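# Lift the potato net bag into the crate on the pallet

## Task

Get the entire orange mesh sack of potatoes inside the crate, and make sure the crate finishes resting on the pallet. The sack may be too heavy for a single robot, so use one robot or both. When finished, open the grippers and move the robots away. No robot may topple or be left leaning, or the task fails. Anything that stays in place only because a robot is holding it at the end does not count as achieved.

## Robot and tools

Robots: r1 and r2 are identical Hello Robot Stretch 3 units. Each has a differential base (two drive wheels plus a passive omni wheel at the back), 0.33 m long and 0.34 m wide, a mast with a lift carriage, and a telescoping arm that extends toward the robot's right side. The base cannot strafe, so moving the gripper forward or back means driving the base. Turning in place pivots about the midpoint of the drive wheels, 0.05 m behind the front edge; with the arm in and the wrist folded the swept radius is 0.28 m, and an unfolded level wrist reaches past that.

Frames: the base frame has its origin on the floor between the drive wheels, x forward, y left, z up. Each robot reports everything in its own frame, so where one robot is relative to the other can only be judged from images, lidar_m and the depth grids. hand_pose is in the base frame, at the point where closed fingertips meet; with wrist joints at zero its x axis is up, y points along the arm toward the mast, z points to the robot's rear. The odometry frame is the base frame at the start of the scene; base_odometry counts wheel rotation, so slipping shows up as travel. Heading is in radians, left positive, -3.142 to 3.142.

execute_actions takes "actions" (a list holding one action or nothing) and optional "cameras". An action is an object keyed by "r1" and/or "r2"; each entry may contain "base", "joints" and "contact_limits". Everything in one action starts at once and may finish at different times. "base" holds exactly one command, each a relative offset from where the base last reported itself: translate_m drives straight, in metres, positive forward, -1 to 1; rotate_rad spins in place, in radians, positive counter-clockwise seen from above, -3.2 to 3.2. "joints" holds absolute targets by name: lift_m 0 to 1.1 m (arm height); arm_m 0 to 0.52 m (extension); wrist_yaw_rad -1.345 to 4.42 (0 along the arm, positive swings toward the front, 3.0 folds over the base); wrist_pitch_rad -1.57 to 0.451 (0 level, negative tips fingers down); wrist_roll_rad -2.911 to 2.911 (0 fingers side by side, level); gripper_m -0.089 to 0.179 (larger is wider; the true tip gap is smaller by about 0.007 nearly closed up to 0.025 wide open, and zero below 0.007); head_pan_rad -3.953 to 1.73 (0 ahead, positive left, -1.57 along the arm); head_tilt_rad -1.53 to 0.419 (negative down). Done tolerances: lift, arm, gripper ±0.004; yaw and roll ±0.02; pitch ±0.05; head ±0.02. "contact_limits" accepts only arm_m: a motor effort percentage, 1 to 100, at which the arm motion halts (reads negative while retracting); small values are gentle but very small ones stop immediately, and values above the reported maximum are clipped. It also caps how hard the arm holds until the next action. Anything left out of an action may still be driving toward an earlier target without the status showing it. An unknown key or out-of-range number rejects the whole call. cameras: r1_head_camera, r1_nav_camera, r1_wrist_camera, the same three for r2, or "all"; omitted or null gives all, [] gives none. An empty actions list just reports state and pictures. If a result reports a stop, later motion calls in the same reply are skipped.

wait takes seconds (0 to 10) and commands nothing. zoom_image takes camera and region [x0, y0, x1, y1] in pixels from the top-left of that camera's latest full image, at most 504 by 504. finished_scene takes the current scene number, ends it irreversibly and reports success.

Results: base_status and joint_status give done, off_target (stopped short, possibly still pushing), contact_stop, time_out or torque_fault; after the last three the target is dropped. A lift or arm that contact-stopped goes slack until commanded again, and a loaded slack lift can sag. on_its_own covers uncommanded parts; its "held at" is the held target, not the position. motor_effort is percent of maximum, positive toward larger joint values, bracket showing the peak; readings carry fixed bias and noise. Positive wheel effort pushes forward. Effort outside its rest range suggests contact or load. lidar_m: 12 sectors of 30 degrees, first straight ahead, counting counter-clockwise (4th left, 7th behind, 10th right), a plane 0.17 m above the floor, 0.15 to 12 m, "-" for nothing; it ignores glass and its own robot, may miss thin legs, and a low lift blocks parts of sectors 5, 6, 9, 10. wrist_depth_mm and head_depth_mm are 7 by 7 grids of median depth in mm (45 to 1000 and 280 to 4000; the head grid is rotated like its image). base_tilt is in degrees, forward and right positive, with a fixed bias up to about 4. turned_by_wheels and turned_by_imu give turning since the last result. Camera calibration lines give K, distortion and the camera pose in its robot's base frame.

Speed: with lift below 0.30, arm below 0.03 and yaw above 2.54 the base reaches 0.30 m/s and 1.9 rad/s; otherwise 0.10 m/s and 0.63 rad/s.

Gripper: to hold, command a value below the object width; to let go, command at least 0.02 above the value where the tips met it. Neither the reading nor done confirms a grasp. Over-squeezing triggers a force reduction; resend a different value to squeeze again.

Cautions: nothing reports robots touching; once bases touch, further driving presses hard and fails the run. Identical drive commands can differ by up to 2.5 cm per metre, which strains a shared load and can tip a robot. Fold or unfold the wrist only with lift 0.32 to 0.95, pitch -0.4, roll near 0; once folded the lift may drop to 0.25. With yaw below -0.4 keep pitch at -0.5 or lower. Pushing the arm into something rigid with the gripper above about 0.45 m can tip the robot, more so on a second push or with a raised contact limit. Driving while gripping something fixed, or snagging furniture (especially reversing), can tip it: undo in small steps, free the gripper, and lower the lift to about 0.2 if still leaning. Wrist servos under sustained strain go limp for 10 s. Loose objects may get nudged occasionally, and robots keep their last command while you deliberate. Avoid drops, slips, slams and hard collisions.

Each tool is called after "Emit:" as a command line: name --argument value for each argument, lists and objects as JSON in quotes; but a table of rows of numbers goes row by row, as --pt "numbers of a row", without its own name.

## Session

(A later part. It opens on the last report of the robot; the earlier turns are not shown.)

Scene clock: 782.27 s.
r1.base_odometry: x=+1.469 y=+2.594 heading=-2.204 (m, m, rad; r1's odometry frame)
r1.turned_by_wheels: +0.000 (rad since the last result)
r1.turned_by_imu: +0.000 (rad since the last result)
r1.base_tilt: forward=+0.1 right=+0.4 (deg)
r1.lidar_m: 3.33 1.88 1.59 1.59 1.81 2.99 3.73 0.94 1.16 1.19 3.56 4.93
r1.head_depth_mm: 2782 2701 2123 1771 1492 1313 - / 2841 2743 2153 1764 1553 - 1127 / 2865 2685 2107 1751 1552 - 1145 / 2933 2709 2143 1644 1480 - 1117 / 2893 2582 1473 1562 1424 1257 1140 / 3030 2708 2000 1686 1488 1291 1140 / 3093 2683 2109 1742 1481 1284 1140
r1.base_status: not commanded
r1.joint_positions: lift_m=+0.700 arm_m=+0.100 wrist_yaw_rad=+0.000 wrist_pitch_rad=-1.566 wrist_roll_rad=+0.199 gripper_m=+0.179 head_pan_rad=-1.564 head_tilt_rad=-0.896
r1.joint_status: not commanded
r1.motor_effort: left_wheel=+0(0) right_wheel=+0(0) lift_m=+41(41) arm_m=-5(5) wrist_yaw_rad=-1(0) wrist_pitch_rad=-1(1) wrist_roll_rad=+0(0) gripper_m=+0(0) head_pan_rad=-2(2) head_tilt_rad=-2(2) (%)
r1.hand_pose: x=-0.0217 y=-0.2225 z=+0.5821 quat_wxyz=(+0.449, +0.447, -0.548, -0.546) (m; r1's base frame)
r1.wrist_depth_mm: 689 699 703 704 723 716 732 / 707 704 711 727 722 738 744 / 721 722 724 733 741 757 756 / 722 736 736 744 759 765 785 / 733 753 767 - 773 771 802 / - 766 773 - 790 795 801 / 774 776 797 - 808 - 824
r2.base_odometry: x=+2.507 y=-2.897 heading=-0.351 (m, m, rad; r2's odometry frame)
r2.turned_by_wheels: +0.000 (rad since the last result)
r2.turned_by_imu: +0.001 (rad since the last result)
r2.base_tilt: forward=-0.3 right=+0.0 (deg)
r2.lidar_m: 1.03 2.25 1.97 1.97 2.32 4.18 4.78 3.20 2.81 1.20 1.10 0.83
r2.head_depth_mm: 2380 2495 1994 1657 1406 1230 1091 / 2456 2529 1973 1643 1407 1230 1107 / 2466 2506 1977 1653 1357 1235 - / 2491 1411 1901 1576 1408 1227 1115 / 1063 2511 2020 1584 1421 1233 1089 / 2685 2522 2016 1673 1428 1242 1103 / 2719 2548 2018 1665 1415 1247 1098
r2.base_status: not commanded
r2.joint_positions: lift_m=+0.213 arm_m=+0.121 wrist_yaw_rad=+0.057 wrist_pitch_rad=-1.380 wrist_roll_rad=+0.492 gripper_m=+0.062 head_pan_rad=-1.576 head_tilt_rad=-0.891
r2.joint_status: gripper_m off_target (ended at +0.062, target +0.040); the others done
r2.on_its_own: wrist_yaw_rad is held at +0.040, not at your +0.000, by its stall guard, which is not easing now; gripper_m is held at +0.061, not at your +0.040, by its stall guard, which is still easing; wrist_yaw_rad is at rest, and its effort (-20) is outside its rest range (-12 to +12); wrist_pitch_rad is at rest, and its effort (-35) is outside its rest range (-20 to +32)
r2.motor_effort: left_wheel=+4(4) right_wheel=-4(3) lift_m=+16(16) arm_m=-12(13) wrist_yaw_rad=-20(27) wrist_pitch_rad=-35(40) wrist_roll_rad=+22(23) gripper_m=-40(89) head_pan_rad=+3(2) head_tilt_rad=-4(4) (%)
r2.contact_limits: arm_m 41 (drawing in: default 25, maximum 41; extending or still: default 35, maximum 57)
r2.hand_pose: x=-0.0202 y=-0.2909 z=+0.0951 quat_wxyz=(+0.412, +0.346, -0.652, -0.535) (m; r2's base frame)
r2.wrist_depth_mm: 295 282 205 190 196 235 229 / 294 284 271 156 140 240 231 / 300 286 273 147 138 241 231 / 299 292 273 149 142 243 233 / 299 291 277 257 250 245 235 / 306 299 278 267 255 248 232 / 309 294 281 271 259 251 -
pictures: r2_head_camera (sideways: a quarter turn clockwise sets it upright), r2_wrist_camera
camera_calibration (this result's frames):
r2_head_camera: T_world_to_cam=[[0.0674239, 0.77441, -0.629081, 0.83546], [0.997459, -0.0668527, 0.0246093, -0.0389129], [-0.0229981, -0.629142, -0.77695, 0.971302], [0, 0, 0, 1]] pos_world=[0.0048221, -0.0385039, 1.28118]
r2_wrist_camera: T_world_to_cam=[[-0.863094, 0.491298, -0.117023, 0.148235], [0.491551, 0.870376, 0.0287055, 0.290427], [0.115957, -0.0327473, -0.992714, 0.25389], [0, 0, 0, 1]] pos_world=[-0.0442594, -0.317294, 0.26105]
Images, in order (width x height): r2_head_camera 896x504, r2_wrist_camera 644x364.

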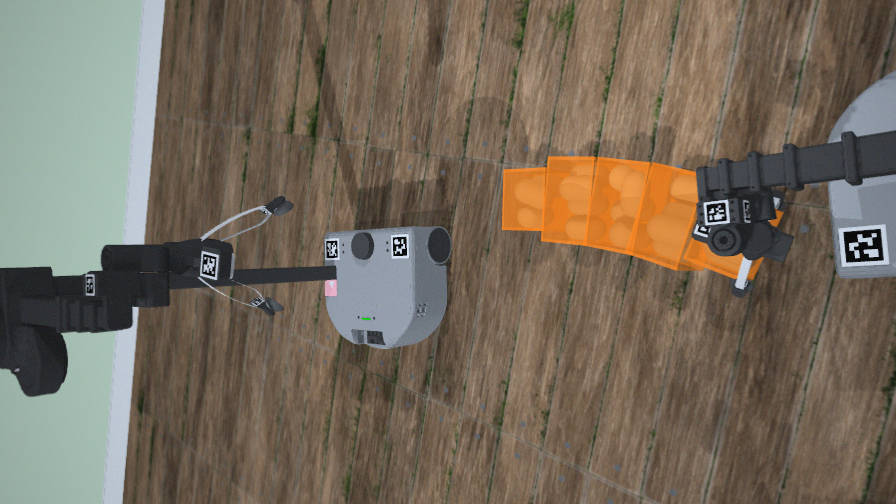

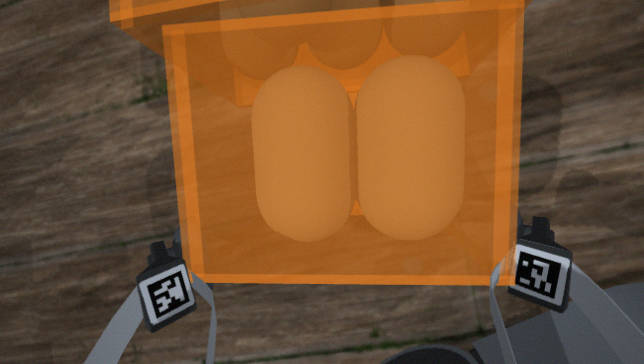

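Emit:
execute_actions --actions '[{"r2":{"joints":{"arm_m":0.06,"gripper_m":0.05,"wrist_roll_rad":0.2,"wrist_pitch_rad":-1.5},"contact_limits":{"arm_m":41}}}]' --cameras '[]'

Emit:
execute_actions --actions '[{"r2":{"joints":{"gripper_m":0.179}}}]' --cameras '[]'

Emit:
execute_actions --actions '[{"r2":{"joints":{"lift_m":0.45}},"r1":{"joints":{"lift_m":0.45}}}]' --cameras '[]'

Emit:
execute_actions --actions '[{"r2":{"joints":{"arm_m":0.0,"wrist_pitch_rad":-1.57,"wrist_roll_rad":0},"base":{"rotate_rad":0.7}}}]' --cameras '[]'

Emit:
execute_actions --actions '[{"r2":{"base":{"translate_m":0.4}}}]' --cameras '[]'

Emit:
execute_actions --actions '[{"r2":{"base":{"rotate_rad":-0.7}}}]' --cameras '[]'

Emit:
execute_actions --actions '[{"r2":{"base":{"translate_m":-0.3},"joints":{"arm_m":0.38}},"r1":{"joints":{"arm_m":0.46}}}]' --cameras '["r2_wrist_camera","r2_head_camera","r1_wrist_camera"]'

Scene clock: 790.67 s.
r1.base_odometry: x=+1.469 y=+2.594 heading=-2.204 (m, m, rad; r1's odometry frame)
r1.turned_by_wheels: +0.000 (rad since the last result)
r1.turned_by_imu: +0.001 (rad since the last result)
r1.base_tilt: forward=+0.2 right=+0.1 (deg)
r1.lidar_m: 3.37 1.87 1.59 1.59 1.81 3.04 3.74 0.94 1.17 1.03 3.59 4.95
r1.head_depth_mm: 2803 2731 2129 1750 1483 1315 - / 2798 2739 2115 1749 1561 - 1122 / 2841 2710 2134 1746 1548 - 1141 / 2928 2720 2137 1630 1487 - 1124 / 2858 2622 1477 1565 1417 1265 1144 / 3011 2683 2000 1681 1483 1287 1141 / 3062 2707 2134 1734 1484 1283 1133
r1.base_status: not commanded
r1.joint_positions: lift_m=+0.700 arm_m=+0.100 wrist_yaw_rad=+0.000 wrist_pitch_rad=-1.566 wrist_roll_rad=+0.199 gripper_m=+0.179 head_pan_rad=-1.564 head_tilt_rad=-0.896
r1.joint_status: not commanded
r1.motor_effort: left_wheel=+1(0) right_wheel=+0(0) lift_m=+41(42) arm_m=-5(5) wrist_yaw_rad=+0(0) wrist_pitch_rad=-1(1) wrist_roll_rad=+0(0) gripper_m=+0(0) head_pan_rad=-2(3) head_tilt_rad=-1(2) (%)
r1.hand_pose: x=-0.0217 y=-0.2225 z=+0.5821 quat_wxyz=(+0.449, +0.447, -0.548, -0.546) (m; r1's base frame)
r1.wrist_depth_mm: 691 699 702 709 713 724 731 / 702 704 717 715 729 742 735 / 719 722 731 735 744 751 751 / 734 740 749 754 756 771 781 / 744 756 769 - 772 777 792 / - 761 778 - 786 796 801 / 773 784 783 - 813 - 825
r2.base_odometry: x=+2.507 y=-2.897 heading=-0.351 (m, m, rad; r2's odometry frame)
r2.turned_by_wheels: +0.000 (rad since the last result)
r2.turned_by_imu: +0.001 (rad since the last result)
r2.base_tilt: forward=-0.3 right=-0.2 (deg)
r2.lidar_m: 1.03 2.25 1.97 1.97 2.31 4.12 4.77 3.22 2.81 1.20 1.11 0.83
r2.head_depth_mm: 2394 2518 1988 1646 1412 1230 1086 / 2440 2529 1995 1664 1414 1239 1113 / 2481 2502 1990 1655 1379 1212 - / 2483 1406 1951 1582 1417 1209 1098 / 1066 2529 1995 1585 1415 1239 1097 / 2670 2533 2009 1656 1421 1237 1099 / 2722 2558 2011 1680 1430 1239 1094
r2.base_status: not commanded
r2.joint_positions: lift_m=+0.212 arm_m=+0.061 wrist_yaw_rad=+0.034 wrist_pitch_rad=-1.422 wrist_roll_rad=+0.214 gripper_m=+0.056 head_pan_rad=-1.576 head_tilt_rad=-0.891
r2.joint_status: wrist_pitch_rad off_target (ended at -1.422, target -1.500); gripper_m off_target (ended at +0.056, target +0.050); the others done
r2.on_its_own: wrist_yaw_rad is held at +0.040, not at your +0.000, by its stall guard, which is not easing now; wrist_pitch_rad is at rest, and its effort (-23) is outside its rest range (-20 to +32)
r2.motor_effort: left_wheel=-4(3) right_wheel=+3(5) lift_m=+20(20) arm_m=-8(8) wrist_yaw_rad=+8(12) wrist_pitch_rad=-23(25) wrist_roll_rad=-4(13) gripper_m=-37(98) head_pan_rad=+3(3) head_tilt_rad=-4(4) (%)
r2.contact_limits: arm_m 41 (drawing in: default 25, maximum 41; extending or still: default 35, maximum 57)
r2.hand_pose: x=-0.0212 y=-0.2198 z=+0.0941 quat_wxyz=(+0.484, +0.419, -0.583, -0.500) (m; r2's base frame)
r2.wrist_depth_mm: 269 263 214 190 195 240 235 / 274 267 259 155 142 242 236 / 276 273 264 148 142 243 239 / 281 271 266 151 144 244 241 / 283 280 270 259 255 253 243 / 284 282 274 268 - - - / 289 281 276 - - - -
pictures: none
No camera images: the call's "cameras" was empty. Leave "cameras" out to get every camera's image.

Scene clock: 792.40 s.
r1.base_odometry: x=+1.469 y=+2.594 heading=-2.204 (m, m, rad; r1's odometry frame)
r1.turned_by_wheels: +0.000 (rad since the last result)
r1.turned_by_imu: +0.000 (rad since the last result)
r1.base_tilt: forward=+0.1 right=+0.1 (deg)
r1.lidar_m: 3.35 1.88 1.59 1.59 1.81 3.01 3.74 0.94 1.17 1.04 3.57 4.95
r1.head_depth_mm: 2803 2710 2115 1771 1489 1312 - / 2853 2701 2136 1748 1552 - 1127 / 2872 2742 2121 1757 1550 - 1141 / 2916 2714 2121 1627 1482 - 1118 / 2879 2605 1469 1567 1426 1266 1137 / 3003 2715 1974 1683 1485 1295 1135 / 3019 2665 2118 1743 1476 1287 1136
r1.base_status: not commanded
r1.joint_positions: lift_m=+0.700 arm_m=+0.100 wrist_yaw_rad=+0.000 wrist_pitch_rad=-1.566 wrist_roll_rad=+0.199 gripper_m=+0.179 head_pan_rad=-1.564 head_tilt_rad=-0.896
r1.joint_status: not commanded
r1.motor_effort: left_wheel=+0(0) right_wheel=+0(0) lift_m=+41(41) arm_m=-5(5) wrist_yaw_rad=+0(0) wrist_pitch_rad=-1(1) wrist_roll_rad=+0(0) gripper_m=+0(0) head_pan_rad=-2(2) head_tilt_rad=-1(1) (%)
r1.hand_pose: x=-0.0217 y=-0.2225 z=+0.5821 quat_wxyz=(+0.449, +0.447, -0.548, -0.546) (m; r1's base frame)
r1.wrist_depth_mm: 692 692 703 707 726 720 726 / 713 716 715 731 728 737 753 / 716 724 723 741 740 755 773 / 726 739 738 750 759 761 772 / 739 745 764 - 776 786 787 / - 774 768 - 798 800 808 / 783 790 784 - 808 - 827
r2.base_odometry: x=+2.507 y=-2.897 heading=-0.351 (m, m, rad; r2's odometry frame)
r2.turned_by_wheels: +0.000 (rad since the last result)
r2.turned_by_imu: +0.000 (rad since the last result)
r2.base_tilt: forward=-0.4 right=-0.1 (deg)
r2.lidar_m: 1.03 2.25 1.97 1.97 2.31 4.15 4.78 3.20 2.82 1.20 1.11 0.83
r2.head_depth_mm: 2413 2528 1994 1658 1410 1232 1092 / 2442 2530 1994 1658 1411 1236 1111 / 2478 2519 1983 1653 1388 1217 - / 2498 1409 1965 1577 1419 1201 1096 / 1066 2515 2017 1592 1418 1237 1097 / 2650 2529 2007 1664 1423 1242 1093 / 2729 2549 2006 1665 1428 1242 1102
r2.base_status: not commanded
r2.joint_positions: lift_m=+0.212 arm_m=+0.060 wrist_yaw_rad=+0.041 wrist_pitch_rad=-1.467 wrist_roll_rad=+0.195 gripper_m=+0.179 head_pan_rad=-1.576 head_tilt_rad=-0.891
r2.joint_status: all done
r2.on_its_own: wrist_yaw_rad is held at +0.040, not at your +0.000, by its stall guard, which is not easing now
r2.motor_effort: left_wheel=-2(4) right_wheel=+0(3) lift_m=+21(20) arm_m=-3(8) wrist_yaw_rad=-1(7) wrist_pitch_rad=-9(23) wrist_roll_rad=+2(5) gripper_m=+4(89) head_pan_rad=+3(3) head_tilt_rad=-4(4) (%)
r2.hand_pose: x=-0.0215 y=-0.2078 z=+0.0937 quat_wxyz=(+0.482, +0.437, -0.565, -0.508) (m; r2's base frame)
r2.wrist_depth_mm: 260 257 252 198 149 236 230 / 267 259 254 143 137 238 235 / 272 263 259 145 139 241 237 / 276 269 264 151 147 248 242 / 281 274 269 264 257 252 245 / 286 - 274 - - - - / 289 289 280 - - - -
pictures: none
No camera images: the call's "cameras" was empty. Leave "cameras" out to get every camera's image.

Scene clock: 795.50 s.
r1.base_odometry: x=+1.469 y=+2.594 heading=-2.204 (m, m, rad; r1's odometry frame)
r1.turned_by_wheels: +0.000 (rad since the last result)
r1.turned_by_imu: +0.000 (rad since the last result)
r1.base_tilt: forward=+0.2 right=+0.3 (deg)
r1.lidar_m: 3.35 1.87 1.59 1.59 1.81 3.02 3.75 0.94 1.17 1.19 3.55 4.93
r1.head_depth_mm: 2767 2756 2160 1747 1486 1292 1148 / 2823 2706 2132 1755 1484 1298 1160 / 2874 2722 2148 1744 1486 1341 - / 2923 2767 2053 1639 1447 1305 1105 / 2887 1340 1696 1569 1421 1238 1139 / 3033 2405 2108 1668 1481 1292 1135 / 3066 2694 2134 1749 1477 1290 1140
r1.base_status: not commanded
r1.joint_positions: lift_m=+0.450 arm_m=+0.100 wrist_yaw_rad=+0.000 wrist_pitch_rad=-1.566 wrist_roll_rad=+0.199 gripper_m=+0.179 head_pan_rad=-1.564 head_tilt_rad=-0.896
r1.joint_status: all done
r1.motor_effort: left_wheel=+1(1) right_wheel=+0(1) lift_m=+22(33) arm_m=-5(5) wrist_yaw_rad=-2(1) wrist_pitch_rad=-1(1) wrist_roll_rad=+0(0) gripper_m=+0(0) head_pan_rad=-2(2) head_tilt_rad=-1(1) (%)
r1.hand_pose: x=-0.0217 y=-0.2225 z=+0.3327 quat_wxyz=(+0.449, +0.447, -0.548, -0.546) (m; r1's base frame)
r1.wrist_depth_mm: 454 457 463 466 469 472 483 / 464 472 469 477 480 483 488 / 470 475 479 486 487 493 498 / 482 485 493 493 502 503 505 / - 495 495 - 508 513 518 / - 501 506 - - 520 533 / 506 509 517 - - - 539
r2.base_odometry: x=+2.507 y=-2.897 heading=-0.351 (m, m, rad; r2's odometry frame)
r2.turned_by_wheels: +0.000 (rad since the last result)
r2.turned_by_imu: +0.001 (rad since the last result)
r2.base_tilt: forward=-0.3 right=-0.1 (deg)
r2.lidar_m: 1.03 2.25 1.97 1.98 2.31 4.14 4.77 3.21 2.81 1.20 1.11 0.83
r2.head_depth_mm: 2391 2508 1984 1650 1412 1226 1092 / 2441 2512 1992 1652 1415 1255 1119 / 2518 2500 1985 1652 1377 1262 - / 2480 2352 1606 1597 1415 1214 1094 / 2595 1263 1947 1580 1414 1232 1098 / 2660 2559 2020 1670 1418 1240 1098 / 2715 2520 2027 1656 1424 1234 1101
r2.base_status: not commanded
r2.joint_positions: lift_m=+0.449 arm_m=+0.060 wrist_yaw_rad=+0.043 wrist_pitch_rad=-1.495 wrist_roll_rad=+0.193 gripper_m=+0.179 head_pan_rad=-1.576 head_tilt_rad=-0.891
r2.joint_status: all done
r2.on_its_own: wrist_yaw_rad is held at +0.040, not at your +0.000, by its stall guard, which is not easing now
r2.motor_effort: left_wheel=-2(2) right_wheel=+0(1) lift_m=+39(42) arm_m=-3(3) wrist_yaw_rad=-4(4) wrist_pitch_rad=-1(9) wrist_roll_rad=+3(4) gripper_m=-1(5) head_pan_rad=+4(2) head_tilt_rad=-4(4) (%)
r2.hand_pose: x=-0.0219 y=-0.2005 z=+0.3308 quat_wxyz=(+0.477, +0.444, -0.556, -0.515) (m; r2's base frame)
r2.wrist_depth_mm: 486 472 465 406 446 444 433 / 491 488 475 421 455 452 441 / 509 496 489 377 472 465 456 / 513 511 498 484 481 469 465 / 530 517 515 - - - 472 / 545 - 526 514 - - - / 568 551 530 532 - - 496
pictures: none
No camera images: the call's "cameras" was empty. Leave "cameras" out to get every camera's image.

Scene clock: 797.57 s.
r1.base_odometry: x=+1.469 y=+2.594 heading=-2.204 (m, m, rad; r1's odometry frame)
r1.turned_by_wheels: +0.000 (rad since the last result)
r1.turned_by_imu: +0.000 (rad since the last result)
r1.base_tilt: forward=+0.2 right=+0.4 (deg)
r1.lidar_m: 3.36 1.87 1.59 1.59 1.81 3.03 3.74 0.94 1.17 1.19 3.56 4.92
r1.head_depth_mm: 2782 2701 2115 1740 1484 1293 1138 / 2828 2726 2123 1753 1493 1290 1163 / 2877 2716 2123 1751 1488 1345 - / 2917 2708 1364 1573 1436 1316 1112 / 2975 2603 1989 1568 1430 1242 1140 / 2876 1193 2118 1703 1469 1287 1134 / 3034 2726 2115 1740 1490 1287 1139
r1.base_status: not commanded
r1.joint_positions: lift_m=+0.450 arm_m=+0.100 wrist_yaw_rad=+0.000 wrist_pitch_rad=-1.566 wrist_roll_rad=+0.199 gripper_m=+0.179 head_pan_rad=-1.564 head_tilt_rad=-0.896
r1.joint_status: not commanded
r1.motor_effort: left_wheel=+0(0) right_wheel=+1(0) lift_m=+23(23) arm_m=-5(6) wrist_yaw_rad=-2(1) wrist_pitch_rad=-1(1) wrist_roll_rad=+0(0) gripper_m=+0(0) head_pan_rad=-3(2) head_tilt_rad=-2(1) (%)
r1.hand_pose: x=-0.0217 y=-0.2225 z=+0.3327 quat_wxyz=(+0.449, +0.447, -0.548, -0.546) (m; r1's base frame)
r1.wrist_depth_mm: 450 457 465 464 469 476 478 / 461 465 471 476 479 482 490 / 471 475 478 484 489 498 498 / 480 486 487 489 501 503 506 / - 492 500 - 507 512 517 / - 501 508 - - 520 529 / 509 512 520 - - - 537
r2.base_odometry: x=+2.507 y=-2.897 heading=+0.348 (m, m, rad; r2's odometry frame)
r2.turned_by_wheels: +0.700 (rad since the last result)
r2.turned_by_imu: +0.708 (rad since the last result)
r2.base_tilt: forward=-0.4 right=+0.0 (deg)
r2.lidar_m: 2.08 1.97 2.01 2.63 4.77 4.33 2.98 1.21 1.20 0.96 0.83 2.99
r2.head_depth_mm: 2916 2498 1983 1581 1413 1195 1092 / 3086 2516 1996 1659 1412 1229 1085 / 3315 2525 2011 1660 1410 1236 - / 3384 2535 2004 1662 1421 1238 1118 / 3421 2526 1816 1540 1424 1236 1098 / 3405 2512 1701 1399 1385 1233 1101 / 3423 2541 1671 1499 1333 1237 1097
r2.base_status: done
r2.joint_positions: lift_m=+0.449 arm_m=+0.003 wrist_yaw_rad=+0.043 wrist_pitch_rad=-1.556 wrist_roll_rad=+0.006 gripper_m=+0.179 head_pan_rad=-1.576 head_tilt_rad=-0.891
r2.joint_status: all done
joint sent to its limit — the command would take r2.arm_m past its lower limit and r2.wrist_pitch_rad past its lower limit, so those joints were sent only as far as their limits.
r2.on_its_own: wrist_yaw_rad is held at +0.040, not at your +0.000, by its stall guard, which is not easing now
r2.motor_effort: left_wheel=-5(13) right_wheel=+4(8) lift_m=+40(40) arm_m=-3(3) wrist_yaw_rad=-3(5) wrist_pitch_rad=-1(2) wrist_roll_rad=-2(2) gripper_m=+0(0) head_pan_rad=+2(3) head_tilt_rad=-4(4) (%)
r2.hand_pose: x=-0.0225 y=-0.1277 z=+0.3316 quat_wxyz=(+0.513, +0.505, -0.494, -0.487) (m; r2's base frame)
r2.wrist_depth_mm: 469 467 455 450 441 349 353 / 485 478 464 461 458 359 443 / 500 491 479 470 468 466 460 / 520 517 497 - - - 474 / 534 523 521 - - - 481 / 552 - 555 - - - - / 572 564 548 - - - 528
pictures: none
No camera images: the call's "cameras" was empty. Leave "cameras" out to get every camera's image.

Scene clock: 802.57 s.
r1.base_odometry: x=+1.469 y=+2.594 heading=-2.204 (m, m, rad; r1's odometry frame)
r1.turned_by_wheels: +0.000 (rad since the last result)
r1.turned_by_imu: +0.001 (rad since the last result)
r1.base_tilt: forward=+0.0 right=+0.1 (deg)
r1.lidar_m: 3.35 1.87 1.59 1.59 1.81 3.02 3.73 0.94 1.17 1.50 3.57 4.94
r1.head_depth_mm: 2813 2703 2140 1749 1488 1293 1148 / 2864 2537 2145 1763 1486 1288 1157 / 2883 2538 1858 1711 1477 1345 - / 2780 1675 1854 1752 1443 1311 1104 / 2935 2731 2133 1743 1418 1236 1136 / 3030 2715 2121 1752 1479 1284 1140 / 3056 2694 2131 1745 1483 1289 1139
r1.base_status: not commanded
r1.joint_positions: lift_m=+0.450 arm_m=+0.100 wrist_yaw_rad=+0.000 wrist_pitch_rad=-1.566 wrist_roll_rad=+0.199 gripper_m=+0.179 head_pan_rad=-1.564 head_tilt_rad=-0.896
r1.joint_status: not commanded
r1.motor_effort: left_wheel=+0(1) right_wheel=+0(0) lift_m=+23(22) arm_m=-5(5) wrist_yaw_rad=-1(1) wrist_pitch_rad=-1(1) wrist_roll_rad=+0(0) gripper_m=+0(0) head_pan_rad=-2(3) head_tilt_rad=-2(2) (%)
r1.hand_pose: x=-0.0217 y=-0.2225 z=+0.3327 quat_wxyz=(+0.449, +0.447, -0.548, -0.546) (m; r1's base frame)
r1.wrist_depth_mm: 451 457 462 467 470 475 484 / 461 467 470 478 478 488 485 / 468 474 478 485 488 492 500 / 477 484 486 491 499 506 505 / - 496 497 - 505 513 519 / - 502 504 - - 521 529 / 509 512 520 - - - 537
r2.base_odometry: x=+2.883 y=-2.761 heading=+0.348 (m, m, rad; r2's odometry frame)
r2.turned_by_wheels: +0.000 (rad since the last result)
r2.turned_by_imu: +0.004 (rad since the last result)
r2.base_tilt: forward=-0.3 right=-0.1 (deg)
r2.lidar_m: 1.73 1.63 1.67 2.19 4.97 4.75 3.33 1.51 1.11 0.71 0.92 2.49
r2.head_depth_mm: 3138 2486 1976 1659 1415 1230 1097 / 3370 2508 1991 1647 1418 1230 1101 / 3401 2508 1665 1538 1418 1233 - / 3395 2515 1698 1455 1392 1230 1117 / 3473 2520 1703 1496 1307 1240 1095 / 3464 2536 1869 1434 1361 1233 1097 / 3311 2554 1864 1549 1419 1244 1095
r2.base_status: done
r2.joint_positions: lift_m=+0.449 arm_m=+0.003 wrist_yaw_rad=+0.043 wrist_pitch_rad=-1.556 wrist_roll_rad=+0.006 gripper_m=+0.179 head_pan_rad=-1.576 head_tilt_rad=-0.891
r2.joint_status: not commanded
r2.on_its_own: wrist_yaw_rad is held at +0.040, not at your +0.000, by its stall guard, which is not easing now
r2.motor_effort: left_wheel=-4(6) right_wheel=+1(6) lift_m=+40(40) arm_m=-3(3) wrist_yaw_rad=-4(4) wrist_pitch_rad=-1(1) wrist_roll_rad=-2(2) gripper_m=+0(0) head_pan_rad=+2(4) head_tilt_rad=-4(4) (%)
r2.hand_pose: x=-0.0225 y=-0.1277 z=+0.3316 quat_wxyz=(+0.513, +0.505, -0.494, -0.487) (m; r2's base frame)
r2.wrist_depth_mm: 468 467 459 446 439 431 432 / 483 469 460 455 453 449 446 / 498 497 488 470 470 464 457 / 513 513 496 - - - 466 / 535 518 514 - - - 482 / 558 - 534 - - - - / 563 565 559 - - - 525
pictures: none
No camera images: the call's "cameras" was empty. Leave "cameras" out to get every camera's image.

Scene clock: 804.63 s.
r1.base_odometry: x=+1.469 y=+2.594 heading=-2.204 (m, m, rad; r1's odometry frame)
r1.turned_by_wheels: +0.000 (rad since the last result)
r1.turned_by_imu: +0.000 (rad since the last result)
r1.base_tilt: forward=+0.2 right=+0.5 (deg)
r1.lidar_m: 3.36 1.87 1.59 1.59 1.80 3.03 3.72 0.94 1.17 1.50 3.55 4.93
r1.head_depth_mm: 2807 2734 2125 1755 1488 1295 1147 / 2830 2716 2109 1737 1478 1288 1160 / 2748 1467 1851 1745 1492 1344 - / 2853 2500 1905 1749 1438 1314 1100 / 3003 2732 2112 1735 1434 1241 1148 / 3039 2710 2148 1755 1472 1285 1136 / 2997 2732 2113 1740 1486 1285 1137
r1.base_status: not commanded
r1.joint_positions: lift_m=+0.450 arm_m=+0.100 wrist_yaw_rad=+0.000 wrist_pitch_rad=-1.566 wrist_roll_rad=+0.199 gripper_m=+0.179 head_pan_rad=-1.564 head_tilt_rad=-0.896
r1.joint_status: not commanded
r1.motor_effort: left_wheel=-1(1) right_wheel=+0(0) lift_m=+23(23) arm_m=-6(5) wrist_yaw_rad=+0(1) wrist_pitch_rad=-1(1) wrist_roll_rad=+0(0) gripper_m=+0(0) head_pan_rad=-2(2) head_tilt_rad=-2(1) (%)
r1.hand_pose: x=-0.0217 y=-0.2225 z=+0.3327 quat_wxyz=(+0.449, +0.447, -0.548, -0.546) (m; r1's base frame)
r1.wrist_depth_mm: 456 456 464 471 470 473 479 / 462 467 469 475 478 488 489 / 470 472 479 485 489 497 500 / 478 483 487 496 495 506 512 / - 489 496 - 508 515 520 / - 500 506 - - 523 530 / 501 510 520 - - - 543
r2.base_odometry: x=+2.883 y=-2.761 heading=-0.352 (m, m, rad; r2's odometry frame)
r2.turned_by_wheels: -0.700 (rad since the last result)
r2.turned_by_imu: -0.710 (rad since the last result)
r2.base_tilt: forward=-0.3 right=-0.2 (deg)
r2.lidar_m: 3.16 1.87 1.63 1.64 1.92 3.43 4.99 3.60 1.52 1.51 0.71 0.74
r2.head_depth_mm: 2691 2482 1980 1651 1419 1233 1091 / 2741 2428 1987 1610 1348 1229 1101 / 1454 2253 1800 1646 1413 1233 - / 2826 2519 1902 1654 1422 1232 1113 / 2929 2516 2006 1663 1428 1231 1095 / 2949 2546 2005 1662 1415 1238 1099 / 3000 2529 2008 1502 1352 1223 1102
r2.base_status: done
r2.joint_positions: lift_m=+0.449 arm_m=+0.003 wrist_yaw_rad=+0.043 wrist_pitch_rad=-1.556 wrist_roll_rad=+0.006 gripper_m=+0.179 head_pan_rad=-1.576 head_tilt_rad=-0.891
r2.joint_status: not commanded
r2.on_its_own: wrist_yaw_rad is held at +0.040, not at your +0.000, by its stall guard, which is not easing now
r2.motor_effort: left_wheel=+1(7) right_wheel=-1(4) lift_m=+40(39) arm_m=-3(3) wrist_yaw_rad=-3(4) wrist_pitch_rad=-1(1) wrist_roll_rad=-2(2) gripper_m=+1(0) head_pan_rad=+2(3) head_tilt_rad=-4(4) (%)
r2.hand_pose: x=-0.0225 y=-0.1277 z=+0.3316 quat_wxyz=(+0.513, +0.505, -0.494, -0.487) (m; r2's base frame)
r2.wrist_depth_mm: 468 459 451 445 440 441 430 / 481 482 471 461 457 453 442 / 490 493 488 468 464 455 464 / 513 509 494 - - - 475 / 533 523 517 - - - 482 / 544 - 545 - - - - / 576 565 545 - - - 521
pictures: none
No camera images: the call's "cameras" was empty. Leave "cameras" out to get every camera's image.

Scene clock: 808.80 s.
r1.base_odometry: x=+1.469 y=+2.594 heading=-2.204 (m, m, rad; r1's odometry frame)
r1.turned_by_wheels: +0.000 (rad since the last result)
r1.turned_by_imu: +0.000 (rad since the last result)
r1.base_tilt: forward=+0.2 right=+0.4 (deg)
r1.lidar_m: 3.37 1.88 1.59 1.59 1.81 3.03 3.74 0.94 1.16 1.45 3.55 4.94
r1.head_depth_mm: 2799 2733 2129 1751 1498 1287 1147 / 2855 2740 2131 1743 1483 1289 1156 / 2865 2724 2146 1799 1518 1266 1122 / 2926 2759 2058 1820 1424 1289 1136 / 2886 1668 1713 1714 1432 1240 1145 / 2962 2518 2119 1738 1473 1287 1137 / 3050 2721 2113 1745 1489 1285 1139
r1.base_status: not commanded
r1.joint_positions: lift_m=+0.450 arm_m=+0.460 wrist_yaw_rad=+0.000 wrist_pitch_rad=-1.566 wrist_roll_rad=+0.199 gripper_m=+0.179 head_pan_rad=-1.564 head_tilt_rad=-0.896
r1.joint_status: all done
r1.motor_effort: left_wheel=+0(0) right_wheel=+0(1) lift_m=+23(22) arm_m=+5(8) wrist_yaw_rad=-1(1) wrist_pitch_rad=-1(1) wrist_roll_rad=+0(0) gripper_m=+0(0) head_pan_rad=-2(3) head_tilt_rad=+0(1) (%)
r1.hand_pose: x=-0.0217 y=-0.5817 z=+0.3327 quat_wxyz=(+0.449, +0.447, -0.548, -0.546) (m; r1's base frame)
r1.wrist_depth_mm: 449 456 355 427 468 470 476 / 461 469 417 473 480 485 485 / 469 470 418 483 485 493 497 / 481 482 444 490 496 500 504 / - 490 401 503 508 514 518 / - 499 507 514 519 522 528 / 507 507 515 524 526 - 538
r2.base_odometry: x=+2.601 y=-2.657 heading=-0.351 (m, m, rad; r2's odometry frame)
r2.turned_by_wheels: +0.000 (rad since the last result)
r2.turned_by_imu: -0.001 (rad since the last result)
r2.base_tilt: forward=-0.3 right=-0.1 (deg)
r2.lidar_m: 3.34 1.97 1.72 1.72 2.01 3.60 4.70 3.52 3.07 1.46 1.10 0.94
r2.head_depth_mm: 2624 2515 1990 1646 1402 1234 1091 / 2678 2504 2001 1660 1407 1243 1119 / 2712 2498 1991 1693 1379 1229 1125 / 2709 2410 1771 1701 1322 1233 1114 / 2684 2276 1782 1663 1426 1239 1096 / 2908 2511 2010 1672 1418 1241 1090 / 2987 2525 2004 1660 1419 1235 1098
r2.base_status: done
r2.joint_positions: lift_m=+0.449 arm_m=+0.380 wrist_yaw_rad=+0.042 wrist_pitch_rad=-1.556 wrist_roll_rad=+0.006 gripper_m=+0.179 head_pan_rad=-1.576 head_tilt_rad=-0.891
r2.joint_status: all done
r2.on_its_own: wrist_yaw_rad is held at +0.040, not at your +0.000, by its stall guard, which is not easing now
r2.motor_effort: left_wheel=+1(6) right_wheel=-1(4) lift_m=+40(40) arm_m=+4(7) wrist_yaw_rad=-1(4) wrist_pitch_rad=-1(1) wrist_roll_rad=-2(2) gripper_m=+0(1) head_pan_rad=+2(4) head_tilt_rad=-4(4) (%)
r2.hand_pose: x=-0.0225 y=-0.5043 z=+0.3316 quat_wxyz=(+0.512, +0.505, -0.494, -0.488) (m; r2's base frame)
r2.wrist_depth_mm: 464 461 458 368 435 436 428 / 481 468 465 400 446 447 447 / 499 485 483 372 474 466 459 / 510 504 496 488 485 470 471 / 534 517 514 511 499 501 494 / 547 - 536 526 524 518 - / 569 571 559 549 527 530 517
pictures: r1_wrist_camera, r2_head_camera (sideways: a quarter turn clockwise sets it upright), r2_wrist_camera
camera_calibration (this result's frames):
r1_wrist_camera: T_world_to_cam=[[-0.997043, 0.0555668, 0.0530884, -0.0229214], [0.0630214, 0.98652, 0.151017, 0.56673], [-0.0439812, 0.153916, -0.987105, 0.578391], [0, 0, 0, 1]] pos_world=[-0.0331314, -0.646841, 0.486563]
r2_head_camera: T_world_to_cam=[[0.067424, 0.77441, -0.629081, 0.83546], [0.997459, -0.0668528, 0.0246092, -0.0389129], [-0.0229981, -0.629142, -0.77695, 0.971302], [0, 0, 0, 1]] pos_world=[0.00482209, -0.0385039, 1.28118]
r2_wrist_camera: T_world_to_cam=[[-0.998232, 0.0577718, -0.0139513, 0.022981], [0.0544711, 0.983229, 0.174048, 0.469454], [0.0237724, 0.172981, -0.984638, 0.580911], [0, 0, 0, 1]] pos_world=[-0.0164409, -0.563395, 0.4906]
Images, in order (width x height): r1_wrist_camera 644x364, r2_head_camera 896x504, r2_wrist_camera 644x364.

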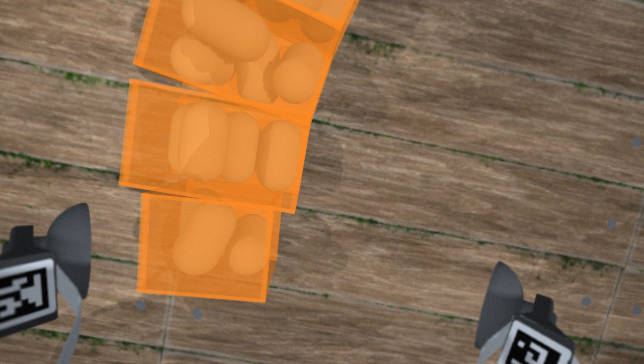

